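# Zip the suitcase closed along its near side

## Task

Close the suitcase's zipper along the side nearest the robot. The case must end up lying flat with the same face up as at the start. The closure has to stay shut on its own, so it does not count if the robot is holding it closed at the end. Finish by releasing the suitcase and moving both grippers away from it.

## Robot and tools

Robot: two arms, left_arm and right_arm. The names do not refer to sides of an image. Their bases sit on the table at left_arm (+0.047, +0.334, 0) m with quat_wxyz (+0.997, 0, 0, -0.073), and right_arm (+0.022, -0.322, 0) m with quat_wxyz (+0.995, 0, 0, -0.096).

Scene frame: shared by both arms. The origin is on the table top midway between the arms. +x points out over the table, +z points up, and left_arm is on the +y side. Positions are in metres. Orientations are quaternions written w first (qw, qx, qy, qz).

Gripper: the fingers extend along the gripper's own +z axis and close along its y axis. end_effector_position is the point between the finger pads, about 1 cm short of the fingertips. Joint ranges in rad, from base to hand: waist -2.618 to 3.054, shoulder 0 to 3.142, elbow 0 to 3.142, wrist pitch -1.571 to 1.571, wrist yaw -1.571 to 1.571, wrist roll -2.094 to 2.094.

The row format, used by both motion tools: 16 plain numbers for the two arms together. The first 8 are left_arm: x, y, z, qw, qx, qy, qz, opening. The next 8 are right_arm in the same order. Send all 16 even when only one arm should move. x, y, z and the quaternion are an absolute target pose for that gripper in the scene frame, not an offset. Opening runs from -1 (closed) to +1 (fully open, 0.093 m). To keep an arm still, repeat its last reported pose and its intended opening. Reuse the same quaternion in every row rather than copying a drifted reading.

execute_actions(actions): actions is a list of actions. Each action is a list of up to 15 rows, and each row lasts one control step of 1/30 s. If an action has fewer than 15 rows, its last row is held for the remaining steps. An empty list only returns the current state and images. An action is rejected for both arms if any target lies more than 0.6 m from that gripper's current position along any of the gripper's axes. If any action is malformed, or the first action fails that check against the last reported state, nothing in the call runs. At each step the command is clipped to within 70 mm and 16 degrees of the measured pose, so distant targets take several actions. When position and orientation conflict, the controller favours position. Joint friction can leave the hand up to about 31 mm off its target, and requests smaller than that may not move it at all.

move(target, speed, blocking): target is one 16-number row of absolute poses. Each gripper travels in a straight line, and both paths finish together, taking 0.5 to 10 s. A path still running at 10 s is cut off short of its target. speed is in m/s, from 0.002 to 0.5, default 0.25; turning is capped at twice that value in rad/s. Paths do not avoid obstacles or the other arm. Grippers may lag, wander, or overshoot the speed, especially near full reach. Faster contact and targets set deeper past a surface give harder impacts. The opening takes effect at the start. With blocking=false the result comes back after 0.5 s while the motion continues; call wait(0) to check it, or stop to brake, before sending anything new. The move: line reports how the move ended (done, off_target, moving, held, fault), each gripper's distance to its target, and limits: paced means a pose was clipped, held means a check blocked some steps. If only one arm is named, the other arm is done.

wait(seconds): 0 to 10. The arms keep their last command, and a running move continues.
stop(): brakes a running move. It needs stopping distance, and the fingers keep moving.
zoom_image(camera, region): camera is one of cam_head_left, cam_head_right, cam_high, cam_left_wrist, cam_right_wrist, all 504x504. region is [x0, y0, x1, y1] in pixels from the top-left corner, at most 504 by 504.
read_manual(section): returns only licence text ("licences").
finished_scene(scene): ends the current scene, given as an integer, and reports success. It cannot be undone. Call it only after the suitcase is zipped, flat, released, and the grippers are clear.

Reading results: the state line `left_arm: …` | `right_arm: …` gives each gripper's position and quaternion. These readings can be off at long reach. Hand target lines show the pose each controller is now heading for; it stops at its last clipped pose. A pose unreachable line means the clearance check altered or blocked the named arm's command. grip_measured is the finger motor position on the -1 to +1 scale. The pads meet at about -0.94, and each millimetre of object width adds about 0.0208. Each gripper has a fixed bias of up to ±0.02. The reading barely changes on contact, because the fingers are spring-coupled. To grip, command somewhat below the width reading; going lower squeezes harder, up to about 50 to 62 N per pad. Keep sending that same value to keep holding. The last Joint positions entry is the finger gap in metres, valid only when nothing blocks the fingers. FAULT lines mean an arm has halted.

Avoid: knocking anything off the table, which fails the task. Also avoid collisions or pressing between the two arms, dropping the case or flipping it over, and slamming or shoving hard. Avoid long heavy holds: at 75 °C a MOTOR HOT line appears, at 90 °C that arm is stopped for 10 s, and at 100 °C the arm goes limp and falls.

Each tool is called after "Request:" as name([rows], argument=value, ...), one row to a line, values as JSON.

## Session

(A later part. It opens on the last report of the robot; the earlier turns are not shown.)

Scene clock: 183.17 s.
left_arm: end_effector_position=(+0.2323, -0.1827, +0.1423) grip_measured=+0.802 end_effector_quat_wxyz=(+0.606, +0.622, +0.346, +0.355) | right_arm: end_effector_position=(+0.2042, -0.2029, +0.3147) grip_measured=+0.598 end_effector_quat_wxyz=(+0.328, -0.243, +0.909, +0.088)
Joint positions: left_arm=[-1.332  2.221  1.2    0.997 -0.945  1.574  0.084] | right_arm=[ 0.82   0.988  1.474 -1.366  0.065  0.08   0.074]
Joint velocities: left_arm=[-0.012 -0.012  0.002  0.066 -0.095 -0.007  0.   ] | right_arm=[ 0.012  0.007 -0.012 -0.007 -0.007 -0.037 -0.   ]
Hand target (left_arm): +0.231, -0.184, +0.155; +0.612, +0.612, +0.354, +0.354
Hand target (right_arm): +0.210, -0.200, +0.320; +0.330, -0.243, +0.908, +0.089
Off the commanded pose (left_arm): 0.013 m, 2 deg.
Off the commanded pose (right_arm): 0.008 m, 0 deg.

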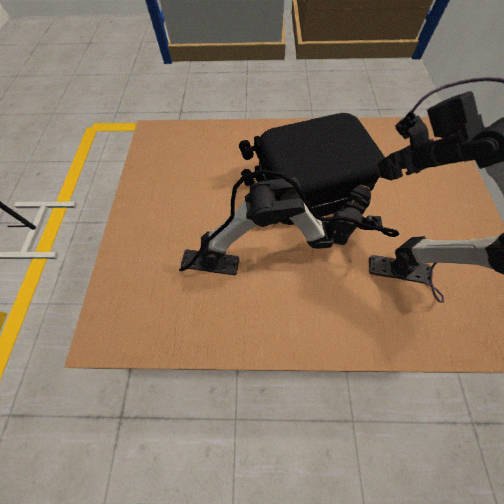

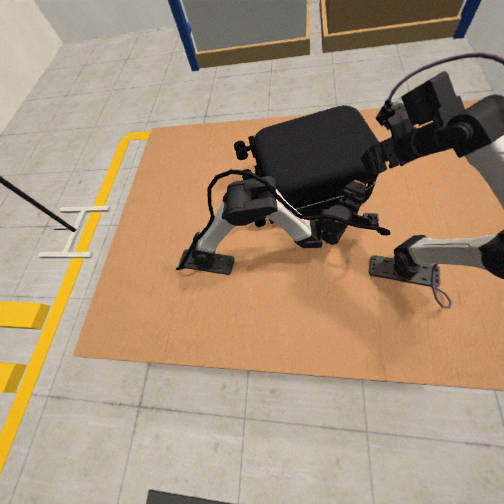

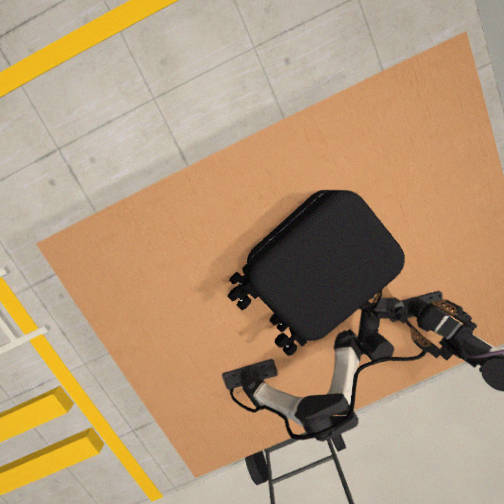

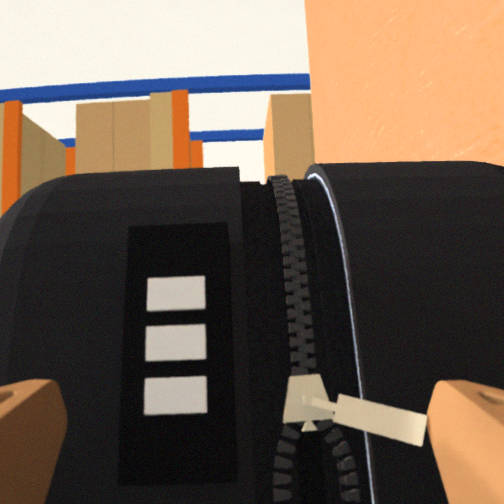

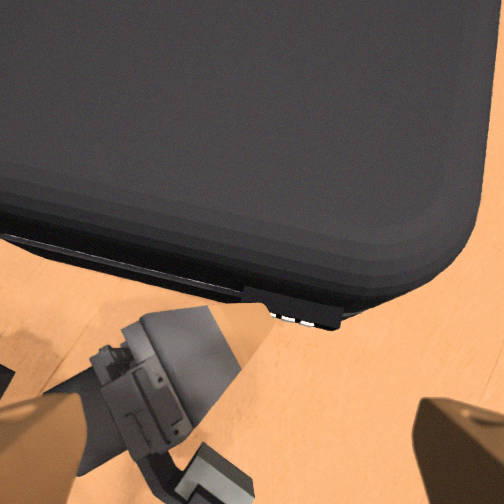

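Request:
execute_actions(actions=[])

Request:
zoom_image(camera="cam_left_wrist", region=[260, 340, 504, 504])

Scene clock: 184.07 s.
left_arm: end_effector_position=(+0.2328, -0.1819, +0.1422) grip_measured=+0.802 end_effector_quat_wxyz=(+0.605, +0.621, +0.348, +0.357) | right_arm: end_effector_position=(+0.2042, -0.2029, +0.3147) grip_measured=+0.598 end_effector_quat_wxyz=(+0.328, -0.243, +0.909, +0.088)
Joint positions: left_arm=[-1.332  2.221  1.2    0.997 -0.951  1.574  0.084] | right_arm=[ 0.82   0.988  1.474 -1.366  0.065  0.08   0.074]
Joint velocities: left_arm=[ 0.002 -0.007 -0.002  0.022 -0.095  0.007  0.   ] | right_arm=[-0.002  0.002 -0.007 -0.051  0.022 -0.007  0.001]
Hand target (left_arm): +0.231, -0.184, +0.155; +0.612, +0.612, +0.354, +0.354
Hand target (right_arm): +0.210, -0.200, +0.320; +0.330, -0.243, +0.908, +0.089
Off the commanded pose (left_arm): 0.013 m, 2 deg.
Off the commanded pose (right_arm): 0.008 m, 0 deg.

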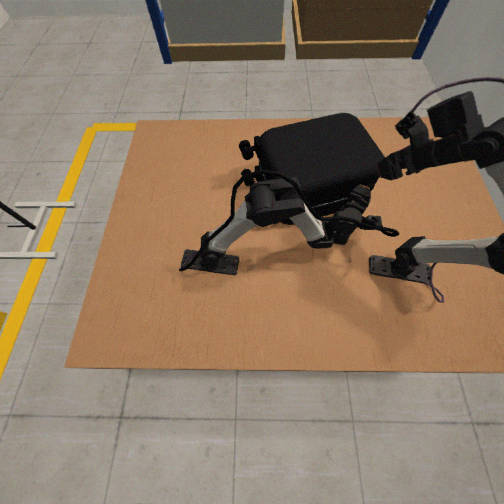

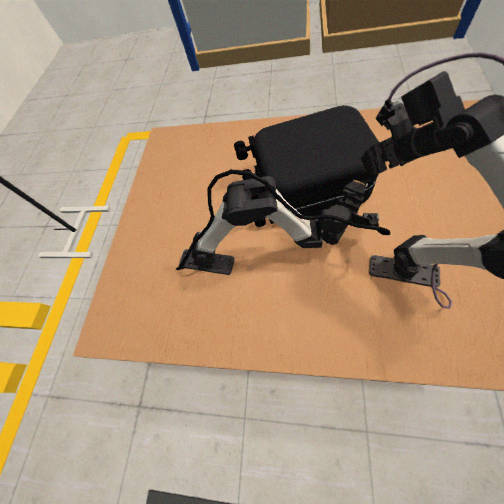

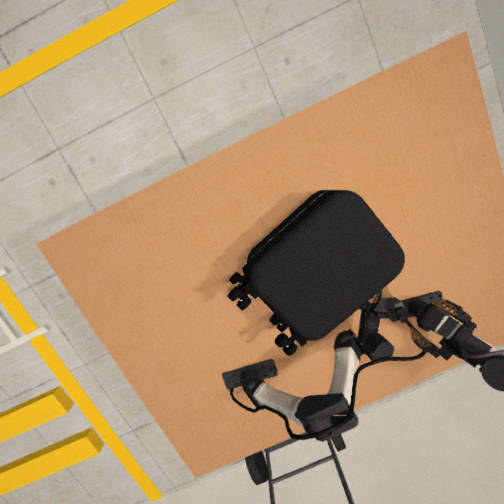

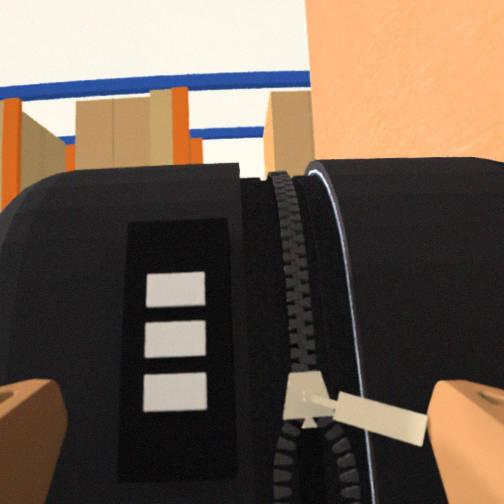

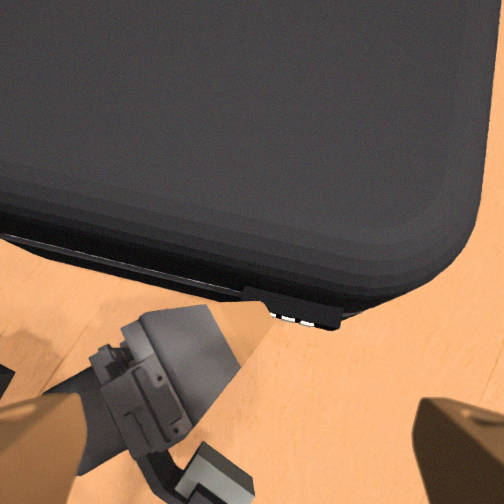

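Region (260, 340, 504, 504) of cam_left_wrist's 504x504 image, scaled by 2.066, with more detail than that image has; it fills the top 339 rows of this view, and the rest is white.

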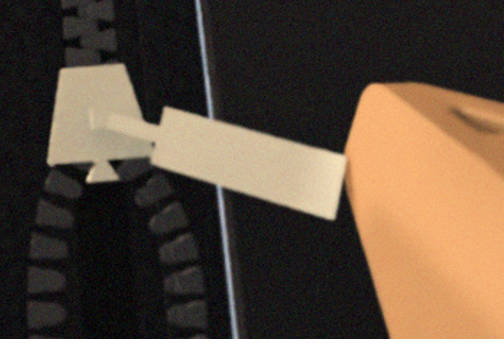

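Request:
execute_actions([
  [[0.231,-0.184,0.155,0.612,0.612,0.354,0.354,0.78, 0.21,-0.2,0.32,0.33,-0.243,0.908,0.089,0.6],[0.231,-0.184,0.155,0.612,0.612,0.354,0.354,0.76, 0.21,-0.2,0.32,0.33,-0.243,0.908,0.089,0.6],[0.231,-0.184,0.155,0.612,0.612,0.354,0.354,0.74, 0.21,-0.2,0.32,0.33,-0.243,0.908,0.089,0.6],[0.231,-0.184,0.155,0.612,0.612,0.354,0.354,0.72, 0.21,-0.2,0.32,0.33,-0.243,0.908,0.089,0.6],[0.231,-0.184,0.155,0.612,0.612,0.354,0.354,0.70, 0.21,-0.2,0.32,0.33,-0.243,0.908,0.089,0.6],[0.231,-0.184,0.155,0.612,0.612,0.354,0.354,0.68, 0.21,-0.2,0.32,0.33,-0.243,0.908,0.089,0.6],[0.231,-0.184,0.155,0.612,0.612,0.354,0.354,0.66, 0.21,-0.2,0.32,0.33,-0.243,0.908,0.089,0.6],[0.231,-0.184,0.155,0.612,0.612,0.354,0.354,0.64, 0.21,-0.2,0.32,0.33,-0.243,0.908,0.089,0.6]],
])

Request:
zoom_image(camera="cam_left_wrist", region=[260, 340, 504, 504])

Scene clock: 187.07 s.
left_arm: end_effector_position=(+0.2328, -0.1818, +0.1399) grip_measured=+0.642 end_effector_quat_wxyz=(+0.600, +0.625, +0.346, +0.359) | right_arm: end_effector_position=(+0.2042, -0.2029, +0.3147) grip_measured=+0.598 end_effector_quat_wxyz=(+0.328, -0.243, +0.909, +0.088)
Joint positions: left_arm=[-1.332  2.221  1.2    0.983 -0.951  1.574  0.076] | right_arm=[ 0.82   0.988  1.474 -1.366  0.065  0.08   0.074]
Joint velocities: left_arm=[ 0.007 -0.002 -0.007  0.037 -0.051  0.007  0.   ] | right_arm=[-0.012  0.007 -0.007 -0.037 -0.022  0.007 -0.   ]
Hand target (left_arm): +0.231, -0.184, +0.155; +0.612, +0.612, +0.354, +0.354
Hand target (right_arm): +0.210, -0.200, +0.320; +0.330, -0.243, +0.908, +0.089
Off the commanded pose (left_arm): 0.015 m, 2 deg.
Off the commanded pose (right_arm): 0.008 m, 0 deg.

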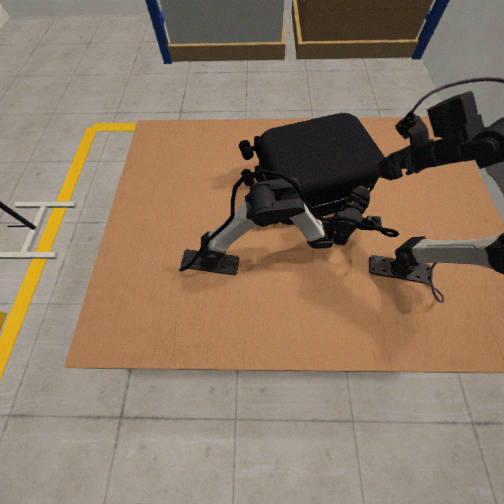

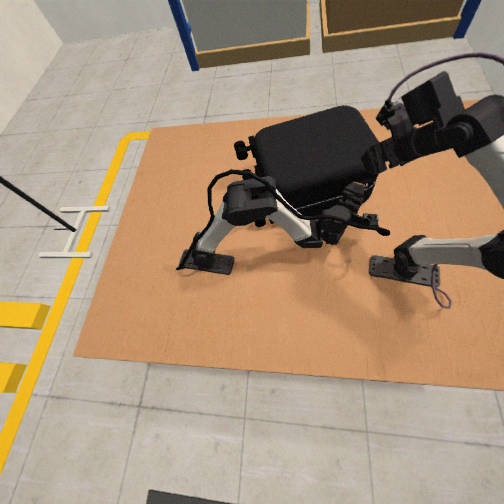

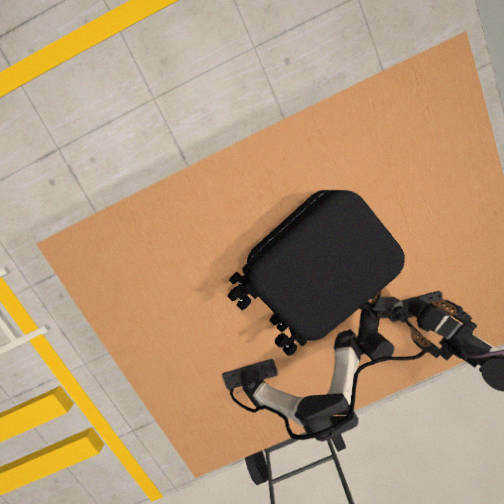

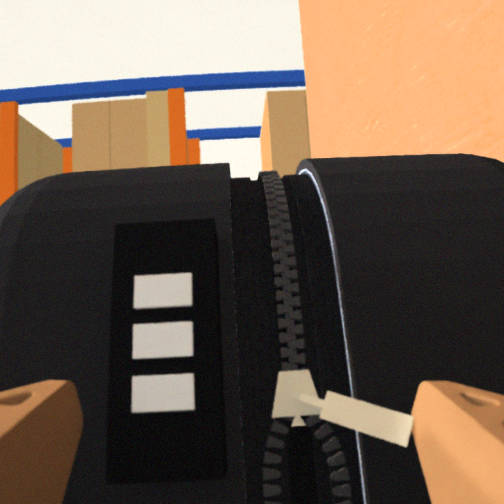

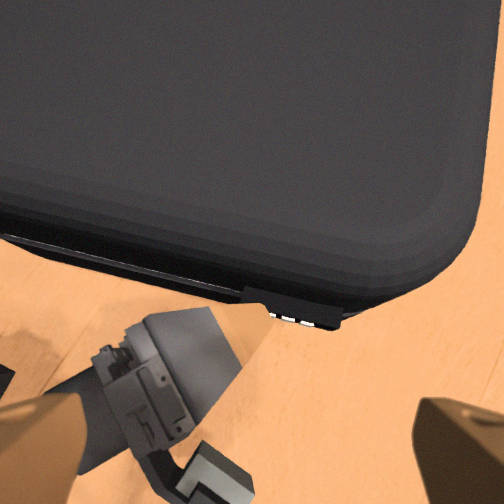

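Region (260, 340, 504, 504) of cam_left_wrist's 504x504 image, scaled by 2.066, with more detail than that image has; it fills the top 339 rows of this view, and the rest is white.

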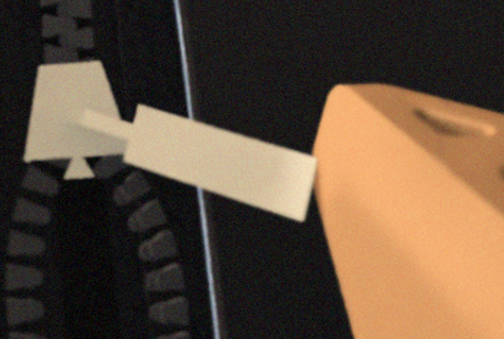

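Request:
execute_actions([
  [[0.231,-0.184,0.160,0.621,0.603,0.358,0.350,0.64, 0.21,-0.2,0.32,0.33,-0.243,0.908,0.089,0.6],[0.231,-0.184,0.165,0.631,0.593,0.363,0.345,0.64, 0.21,-0.2,0.32,0.33,-0.243,0.908,0.089,0.6],[0.231,-0.184,0.167,0.631,0.593,0.363,0.345,0.64, 0.21,-0.2,0.32,0.33,-0.243,0.908,0.089,0.6],[0.231,-0.184,0.169,0.631,0.593,0.363,0.345,0.64, 0.21,-0.2,0.32,0.33,-0.243,0.908,0.089,0.6]],
])

Request:
zoom_image(camera="cam_left_wrist", region=[260, 340, 504, 504])

Scene clock: 190.53 s.
left_arm: end_effector_position=(+0.2311, -0.1819, +0.1538) grip_measured=+0.642 end_effector_quat_wxyz=(+0.618, +0.608, +0.353, +0.350) | right_arm: end_effector_position=(+0.2042, -0.2029, +0.3147) grip_measured=+0.598 end_effector_quat_wxyz=(+0.328, -0.243, +0.909, +0.088)
Joint positions: left_arm=[-1.336  2.207  1.2    1.025 -0.952  1.574  0.076] | right_arm=[ 0.82   0.988  1.474 -1.366  0.065  0.08   0.074]
Joint velocities: left_arm=[-0.007  0.007 -0.002  0.051 -0.007  0.007  0.   ] | right_arm=[ 0.022 -0.002  0.007 -0.007  0.066  0.007 -0.001]
Hand target (left_arm): +0.231, -0.183, +0.169; +0.631, +0.593, +0.363, +0.345
Hand target (right_arm): +0.210, -0.200, +0.320; +0.330, -0.243, +0.908, +0.089
Off the commanded pose (left_arm): 0.015 m, 3 deg.
Off the commanded pose (right_arm): 0.008 m, 0 deg.

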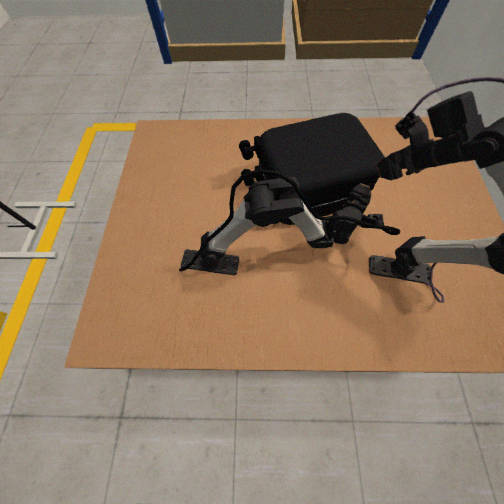

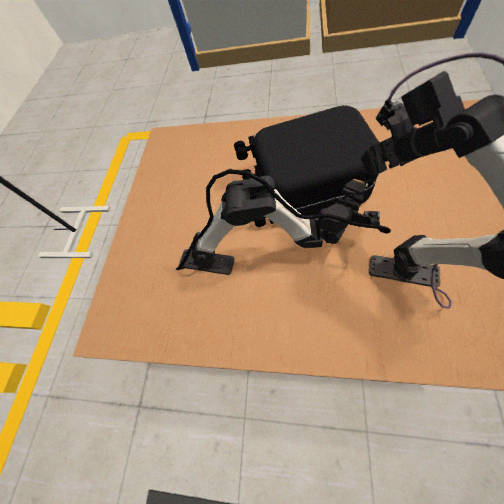

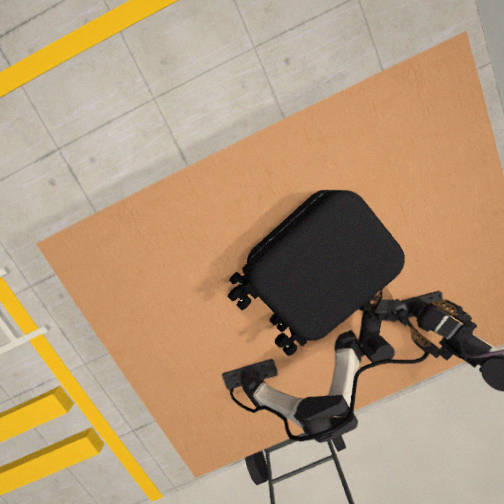

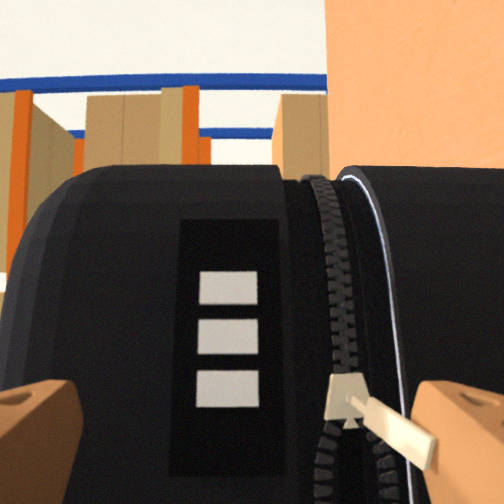

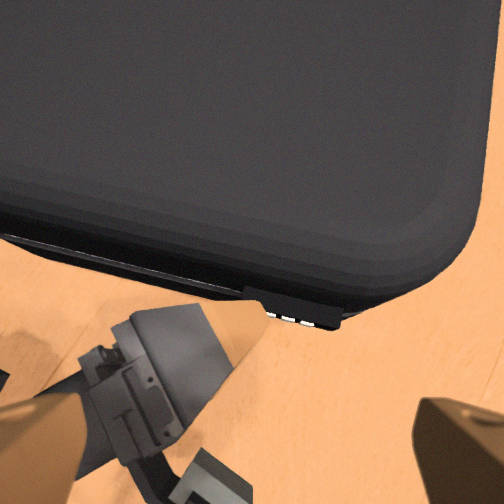

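Region (260, 340, 504, 504) of cam_left_wrist's 504x504 image, scaled by 2.066, with more detail than that image has; it fills the top 339 rows of this view, and the rest is white.

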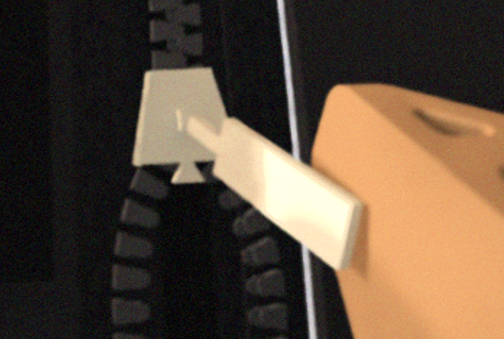

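Request:
execute_actions([
  [[0.231,-0.184,0.165,0.631,0.593,0.363,0.345,0.58, 0.21,-0.2,0.32,0.33,-0.243,0.908,0.089,0.6],[0.231,-0.184,0.165,0.631,0.593,0.363,0.345,0.52, 0.21,-0.2,0.32,0.33,-0.243,0.908,0.089,0.6],[0.231,-0.184,0.165,0.631,0.593,0.363,0.345,0.46, 0.21,-0.2,0.32,0.33,-0.243,0.908,0.089,0.6],[0.231,-0.184,0.165,0.631,0.593,0.363,0.345,0.40, 0.21,-0.2,0.32,0.33,-0.243,0.908,0.089,0.6],[0.231,-0.184,0.165,0.631,0.593,0.363,0.345,0.34, 0.21,-0.2,0.32,0.33,-0.243,0.908,0.089,0.6],[0.231,-0.184,0.165,0.631,0.593,0.363,0.345,0.28, 0.21,-0.2,0.32,0.33,-0.243,0.908,0.089,0.6],[0.231,-0.184,0.165,0.631,0.593,0.363,0.345,0.22, 0.21,-0.2,0.32,0.33,-0.243,0.908,0.089,0.6]],
  [[0.229,-0.184,0.165,0.631,0.593,0.363,0.345,0.22, 0.21,-0.2,0.32,0.33,-0.243,0.908,0.089,0.6],[0.227,-0.184,0.165,0.631,0.593,0.363,0.345,0.22, 0.21,-0.2,0.32,0.33,-0.243,0.908,0.089,0.6],[0.225,-0.184,0.165,0.631,0.593,0.363,0.345,0.22, 0.21,-0.2,0.32,0.33,-0.243,0.908,0.089,0.6],[0.223,-0.184,0.165,0.631,0.593,0.363,0.345,0.22, 0.21,-0.2,0.32,0.33,-0.243,0.908,0.089,0.6]],
])

Request:
zoom_image(camera="cam_left_wrist", region=[100, 300, 460, 504])

Request:
zoom_image(camera="cam_right_wrist", region=[150, 250, 380, 420])

Scene clock: 196.60 s.
left_arm: end_effector_position=(+0.2246, -0.1822, +0.1564) grip_measured=+0.222 end_effector_quat_wxyz=(+0.623, +0.603, +0.356, +0.348) | right_arm: end_effector_position=(+0.2042, -0.2029, +0.3147) grip_measured=+0.598 end_effector_quat_wxyz=(+0.328, -0.243, +0.909, +0.088)
Joint positions: left_arm=[-1.351  2.207  1.2    1.04  -0.969  1.574  0.056] | right_arm=[ 0.82   0.988  1.474 -1.366  0.065  0.08   0.074]
Joint velocities: left_arm=[ 0.002 -0.007  0.002  0.037 -0.051 -0.095  0.001] | right_arm=[-0.012  0.007 -0.002 -0.066  0.007  0.007 -0.   ]
Hand target (left_arm): +0.223, -0.184, +0.165; +0.631, +0.593, +0.363, +0.345
Hand target (right_arm): +0.210, -0.200, +0.320; +0.330, -0.243, +0.908, +0.089
Off the commanded pose (left_arm): 0.009 m, 2 deg.
Off the commanded pose (right_arm): 0.008 m, 0 deg.

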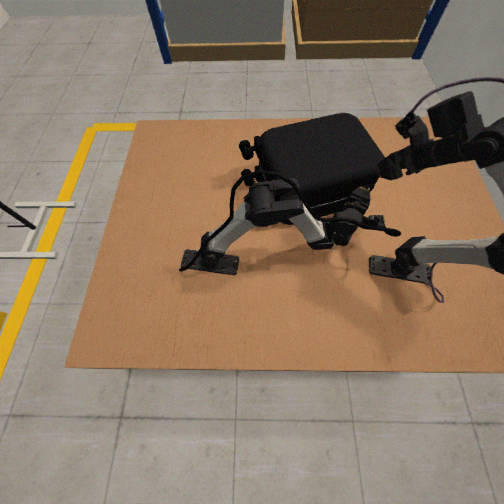

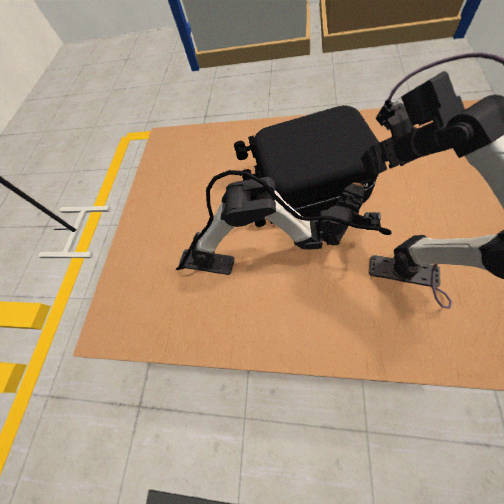

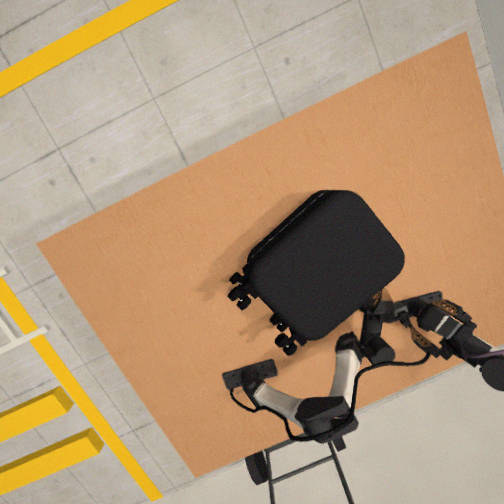

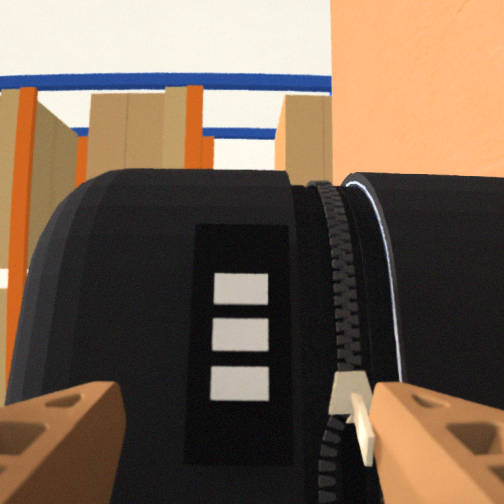

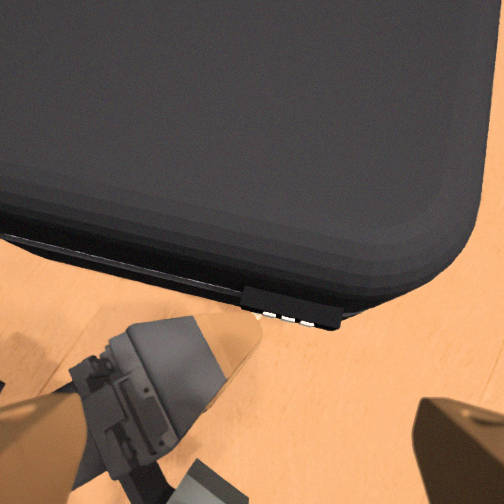

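Region (100, 300, 460, 504) of cam_left_wrist's 504x504 image, scaled by 1.400, with more detail than that image has; it fills the top 286 rows of this view, and the rest is white.

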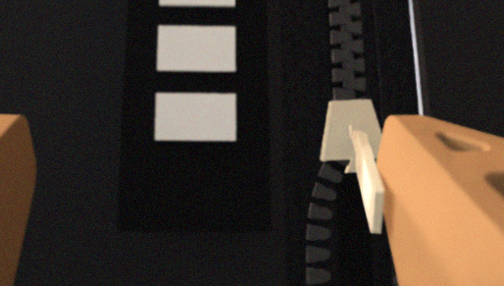

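Region (150, 250, 380, 420) of cam_right_wrist's 504x504 image, scaled by 2.191, with more detail than that image has; it fills the top 373 rows of this view, and the rest is white.

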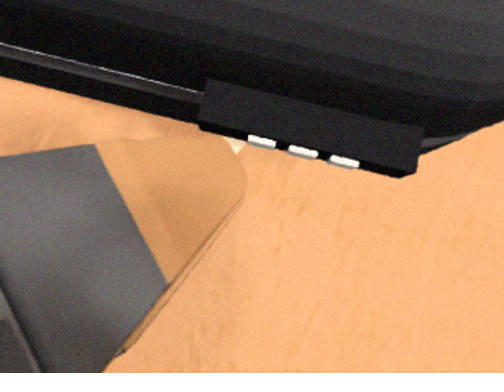

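Request:
execute_actions([
  [[0.223,-0.182,0.158,0.625,0.600,0.358,0.348,0.18, 0.21,-0.2,0.32,0.33,-0.243,0.908,0.089,0.6],[0.223,-0.181,0.154,0.623,0.603,0.356,0.348,0.14, 0.21,-0.2,0.32,0.33,-0.243,0.908,0.089,0.6],[0.223,-0.180,0.151,0.623,0.603,0.356,0.348,0.10, 0.21,-0.2,0.32,0.33,-0.243,0.908,0.089,0.6],[0.223,-0.179,0.148,0.623,0.603,0.356,0.348,0.06, 0.21,-0.2,0.32,0.33,-0.243,0.908,0.089,0.6],[0.2225,-0.178,0.146,0.623,0.603,0.356,0.348,0.02, 0.21,-0.2,0.32,0.33,-0.243,0.908,0.089,0.6],[0.2225,-0.1775,0.144,0.623,0.603,0.356,0.348,-0.02, 0.21,-0.2,0.32,0.33,-0.243,0.908,0.089,0.6],[0.222,-0.177,0.142,0.623,0.603,0.356,0.348,-0.06, 0.21,-0.2,0.32,0.33,-0.243,0.908,0.089,0.6],[0.222,-0.1765,0.140,0.623,0.603,0.356,0.348,-0.09, 0.21,-0.2,0.32,0.33,-0.243,0.908,0.089,0.6],[0.222,-0.176,0.138,0.623,0.603,0.356,0.348,-0.11, 0.21,-0.2,0.32,0.33,-0.243,0.908,0.089,0.6]],
])

Request:
zoom_image(camera="cam_left_wrist", region=[100, 300, 460, 504])

Scene clock: 200.07 s.
left_arm: end_effector_position=(+0.2245, -0.1789, +0.1485) grip_measured=-0.108 end_effector_quat_wxyz=(+0.627, +0.598, +0.359, +0.346) | right_arm: end_effector_position=(+0.2042, -0.2029, +0.3147) grip_measured=+0.598 end_effector_quat_wxyz=(+0.328, -0.243, +0.909, +0.088)
Joint positions: left_arm=[-1.351  2.227  1.179  1.095 -0.97   1.574  0.04 ] | right_arm=[ 0.82   0.988  1.474 -1.366  0.065  0.08   0.074]
Joint velocities: left_arm=[ 0.007  0.032 -0.012 -0.007 -0.022 -0.037  0.001] | right_arm=[ 0.002  0.012 -0.012  0.022  0.022 -0.037  0.   ]
Hand target (left_arm): +0.222, -0.176, +0.138; +0.623, +0.603, +0.356, +0.348
Hand target (right_arm): +0.210, -0.200, +0.320; +0.330, -0.243, +0.908, +0.089
Off the commanded pose (left_arm): 0.011 m, 1 deg.
Off the commanded pose (right_arm): 0.008 m, 0 deg.

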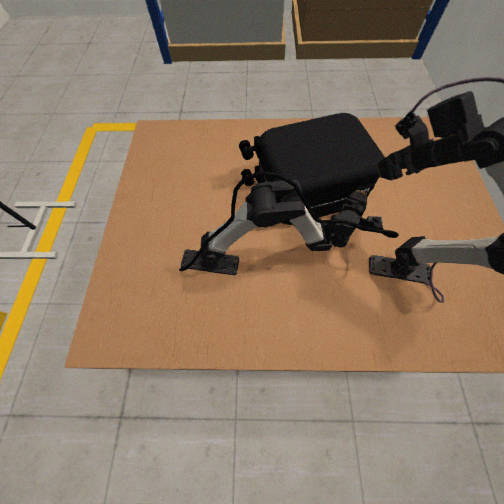

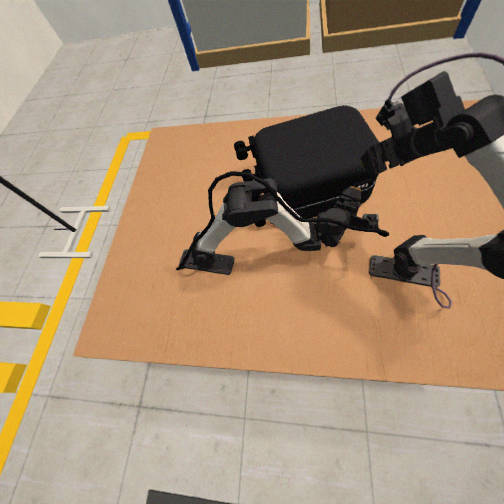

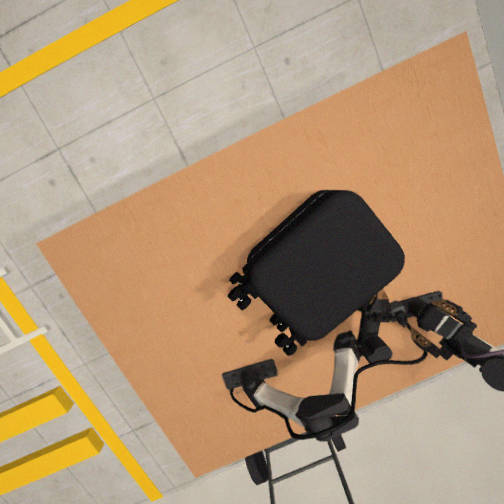

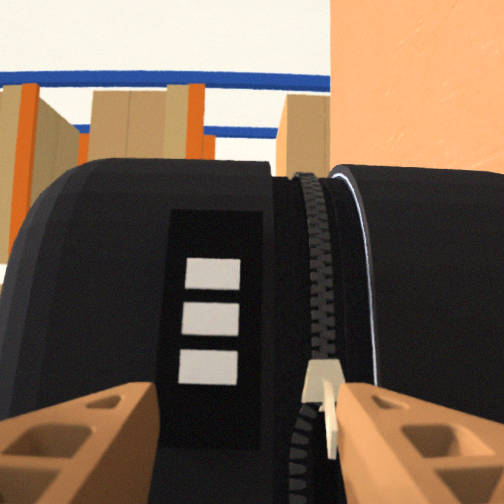

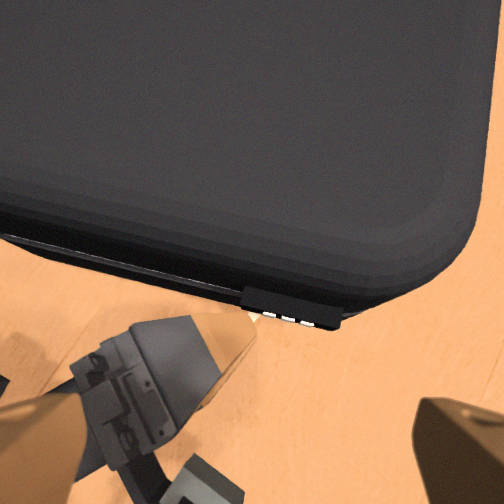

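Region (100, 300, 460, 504) of cam_left_wrist's 504x504 image, scaled by 1.400, with more detail than that image has; it fills the top 286 rows of this view, and the rest is white.

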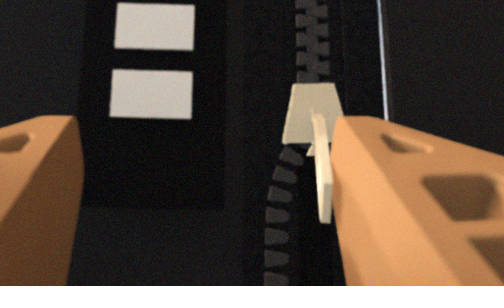

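Request:
execute_actions([
  [[0.223,-0.176,0.136,0.623,0.603,0.356,0.348,-0.11, 0.21,-0.2,0.32,0.33,-0.243,0.908,0.089,0.6],[0.223,-0.176,0.134,0.623,0.603,0.356,0.348,-0.11, 0.21,-0.2,0.32,0.33,-0.243,0.908,0.089,0.6],[0.223,-0.176,0.132,0.623,0.603,0.356,0.348,-0.14, 0.21,-0.2,0.32,0.33,-0.243,0.908,0.089,0.6],[0.223,-0.176,0.131,0.623,0.603,0.356,0.348,-0.18, 0.21,-0.2,0.32,0.33,-0.243,0.908,0.089,0.6],[0.223,-0.176,0.130,0.623,0.603,0.356,0.348,-0.22, 0.21,-0.2,0.32,0.33,-0.243,0.908,0.089,0.6],[0.223,-0.176,0.129,0.623,0.603,0.356,0.348,-0.26, 0.21,-0.2,0.32,0.33,-0.243,0.908,0.089,0.6],[0.223,-0.176,0.128,0.623,0.603,0.356,0.348,-0.30, 0.21,-0.2,0.32,0.33,-0.243,0.908,0.089,0.6],[0.223,-0.176,0.127,0.623,0.603,0.356,0.348,-0.34, 0.21,-0.2,0.32,0.33,-0.243,0.908,0.089,0.6],[0.223,-0.176,0.126,0.623,0.603,0.356,0.348,-0.38, 0.21,-0.2,0.32,0.33,-0.243,0.908,0.089,0.6],[0.223,-0.176,0.125,0.623,0.603,0.356,0.348,-0.42, 0.21,-0.2,0.32,0.33,-0.243,0.908,0.089,0.6],[0.223,-0.176,0.124,0.623,0.603,0.356,0.348,-0.46, 0.21,-0.2,0.32,0.33,-0.243,0.908,0.089,0.6],[0.223,-0.176,0.123,0.623,0.603,0.356,0.348,-0.50, 0.21,-0.2,0.32,0.33,-0.243,0.908,0.089,0.6],[0.223,-0.176,0.122,0.623,0.603,0.356,0.348,-0.54, 0.21,-0.2,0.32,0.33,-0.243,0.908,0.089,0.6],[0.223,-0.176,0.121,0.623,0.603,0.356,0.348,-0.58, 0.21,-0.2,0.32,0.33,-0.243,0.908,0.089,0.6],[0.223,-0.176,0.120,0.623,0.603,0.356,0.348,-0.62, 0.21,-0.2,0.32,0.33,-0.243,0.908,0.089,0.6]],
  [[0.223,-0.176,0.119,0.623,0.603,0.356,0.348,-0.66, 0.21,-0.2,0.32,0.33,-0.243,0.908,0.089,0.6],[0.223,-0.176,0.118,0.623,0.603,0.356,0.348,-0.70, 0.21,-0.2,0.32,0.33,-0.243,0.908,0.089,0.6]],
])

Request:
zoom_image(camera="cam_left_wrist", region=[130, 320, 400, 504])

Request:
zoom_image(camera="cam_right_wrist", region=[150, 250, 380, 420])

Scene clock: 204.50 s.
left_arm: end_effector_position=(+0.2245, -0.1797, +0.1314) grip_measured=-0.698 end_effector_quat_wxyz=(+0.631, +0.594, +0.361, +0.344) | right_arm: end_effector_position=(+0.2042, -0.2029, +0.3147) grip_measured=+0.598 end_effector_quat_wxyz=(+0.328, -0.243, +0.909, +0.088)
Joint positions: left_arm=[-1.351  2.284  1.179  1.165 -0.97   1.574  0.012] | right_arm=[ 0.82   0.988  1.474 -1.366  0.065  0.08   0.074]
Joint velocities: left_arm=[-0.002  0.002 -0.012  0.022  0.007 -0.051 -0.001] | right_arm=[ 0.007  0.002  0.007 -0.037  0.11   0.007 -0.001]
Hand target (left_arm): +0.223, -0.176, +0.118; +0.623, +0.603, +0.356, +0.348
Hand target (right_arm): +0.210, -0.200, +0.320; +0.330, -0.243, +0.908, +0.089
Off the commanded pose (left_arm): 0.014 m, 2 deg.
Off the commanded pose (right_arm): 0.008 m, 0 deg.

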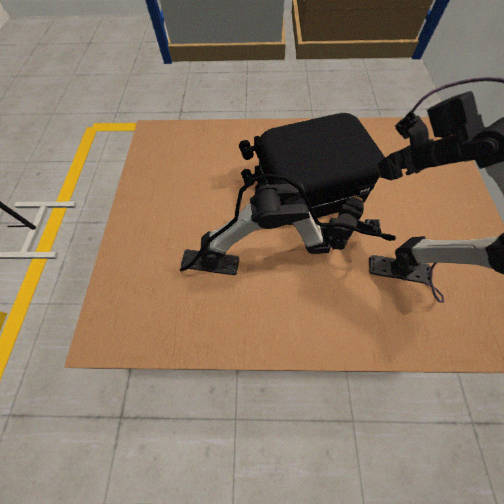

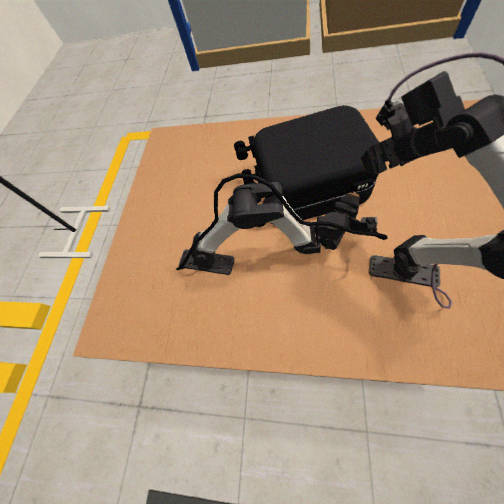

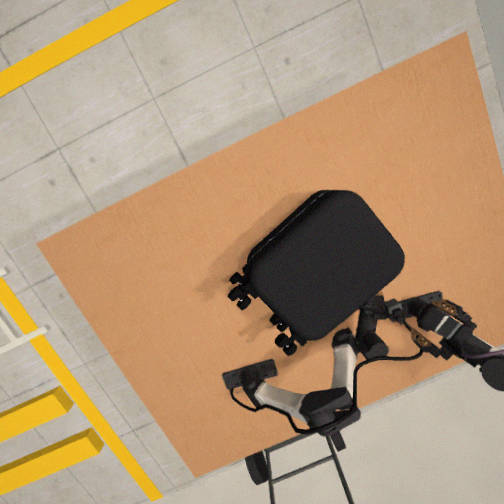

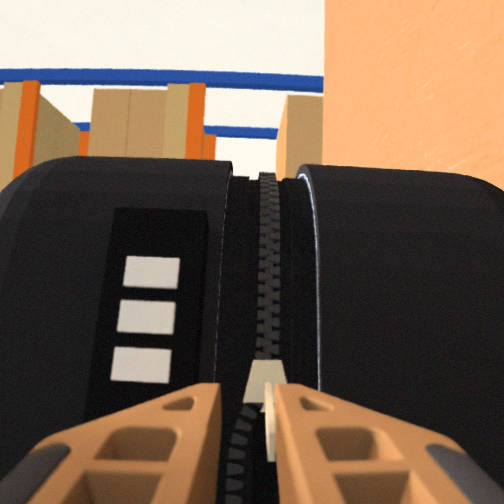

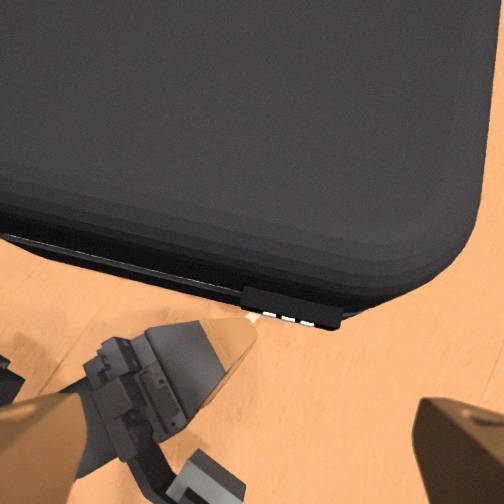

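Region (130, 320, 400, 504) of cam_left_wrist's 504x504 image, scaled by 1.867, with more detail than that image has; it fills the top 343 rows of this view, and the rest is white.

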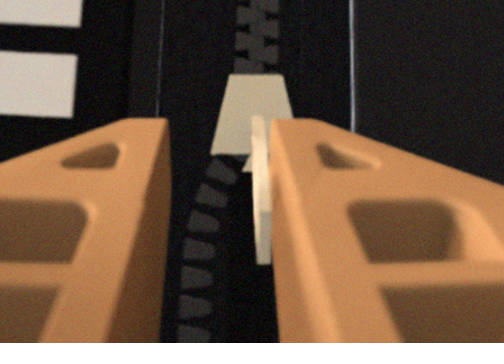

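Region (150, 250, 380, 420) of cam_right_wrist's 504x504 image, scaled by 2.191, with more detail than that image has; it fills the top 373 rows of this view, and the rest is white.

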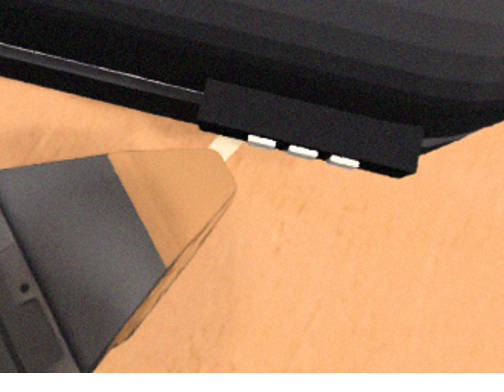

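Request:
execute_actions([
  [[0.224,-0.177,0.116,0.623,0.603,0.356,0.348,-0.72, 0.21,-0.2,0.32,0.33,-0.243,0.908,0.089,0.6],[0.225,-0.177,0.114,0.623,0.603,0.356,0.348,-0.74, 0.21,-0.2,0.32,0.33,-0.243,0.908,0.089,0.6],[0.226,-0.178,0.112,0.623,0.603,0.356,0.348,-0.76, 0.21,-0.2,0.32,0.33,-0.243,0.908,0.089,0.6],[0.226,-0.178,0.112,0.623,0.603,0.356,0.348,-0.78, 0.21,-0.2,0.32,0.33,-0.243,0.908,0.089,0.6]],
  [[0.228,-0.178,0.112,0.623,0.603,0.356,0.348,-0.78, 0.21,-0.2,0.32,0.33,-0.243,0.908,0.089,0.6],[0.230,-0.178,0.112,0.623,0.603,0.356,0.348,-0.78, 0.21,-0.2,0.32,0.33,-0.243,0.908,0.089,0.6],[0.232,-0.178,0.112,0.623,0.603,0.356,0.348,-0.78, 0.21,-0.2,0.32,0.33,-0.243,0.908,0.089,0.6],[0.234,-0.178,0.112,0.623,0.603,0.356,0.348,-0.78, 0.21,-0.2,0.32,0.33,-0.243,0.908,0.089,0.6],[0.236,-0.178,0.112,0.623,0.603,0.356,0.348,-0.78, 0.21,-0.2,0.32,0.33,-0.243,0.908,0.089,0.6],[0.238,-0.178,0.112,0.623,0.603,0.356,0.348,-0.78, 0.21,-0.2,0.32,0.33,-0.243,0.908,0.089,0.6],[0.240,-0.178,0.112,0.623,0.603,0.356,0.348,-0.78, 0.21,-0.2,0.32,0.33,-0.243,0.908,0.089,0.6]],
])

Request:
zoom_image(camera="cam_left_wrist", region=[130, 320, 400, 504])

Scene clock: 208.80 s.
left_arm: end_effector_position=(+0.2399, -0.1772, +0.1206) grip_measured=-0.778 end_effector_quat_wxyz=(+0.626, +0.597, +0.361, +0.350) | right_arm: end_effector_position=(+0.2042, -0.2029, +0.3147) grip_measured=+0.598 end_effector_quat_wxyz=(+0.328, -0.243, +0.909, +0.088)
Joint positions: left_arm=[-1.317  2.31   1.179  1.178 -0.945  1.574  0.008] | right_arm=[ 0.82   0.988  1.474 -1.366  0.065  0.08   0.074]
Joint velocities: left_arm=[-0.002 -0.012  0.007 -0.022 -0.022 -0.007  0.001] | right_arm=[-0.002  0.002 -0.002  0.007  0.007 -0.066  0.   ]
Hand target (left_arm): +0.240, -0.178, +0.112; +0.623, +0.603, +0.356, +0.348
Hand target (right_arm): +0.210, -0.200, +0.320; +0.330, -0.243, +0.908, +0.089
Off the commanded pose (left_arm): 0.009 m, 1 deg.
Off the commanded pose (right_arm): 0.008 m, 0 deg.

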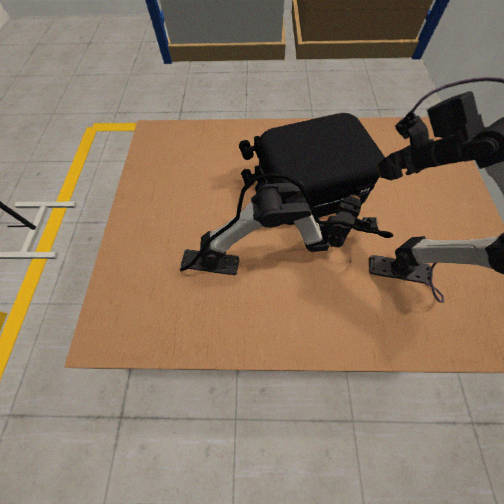

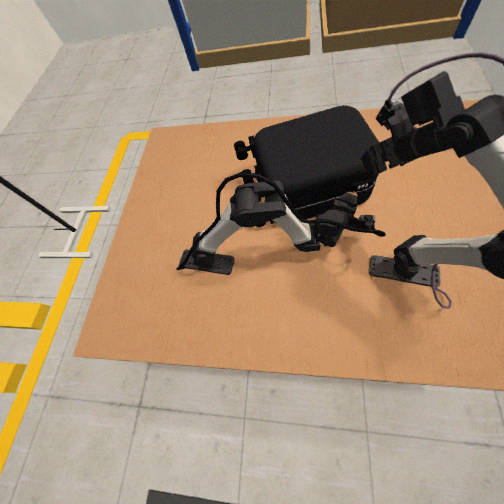

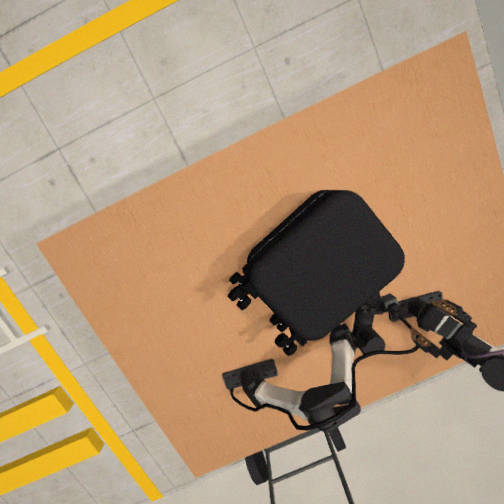

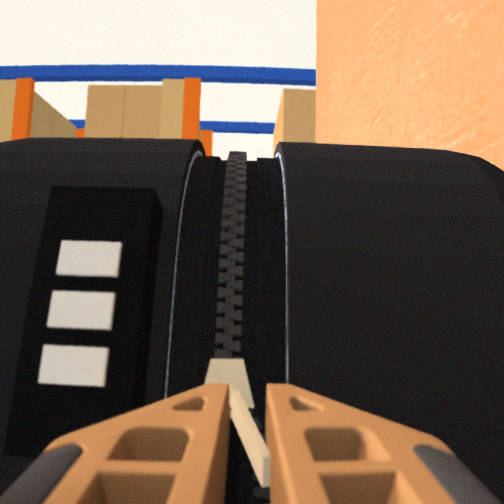

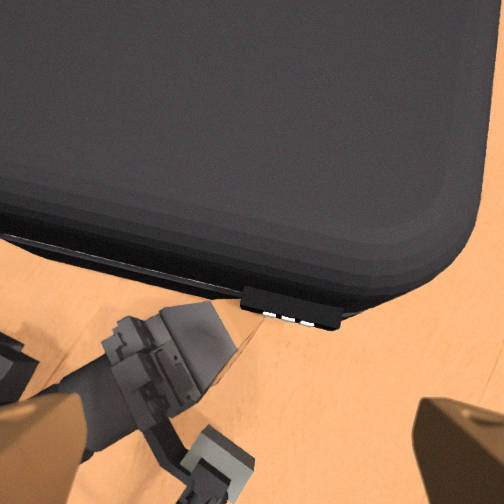

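Region (130, 320, 400, 504) of cam_left_wrist's 504x504 image, scaled by 1.867, with more detail than that image has; it fills the top 343 rows of this view, and the rest is white.

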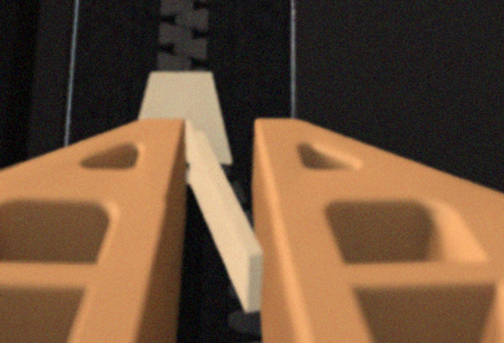

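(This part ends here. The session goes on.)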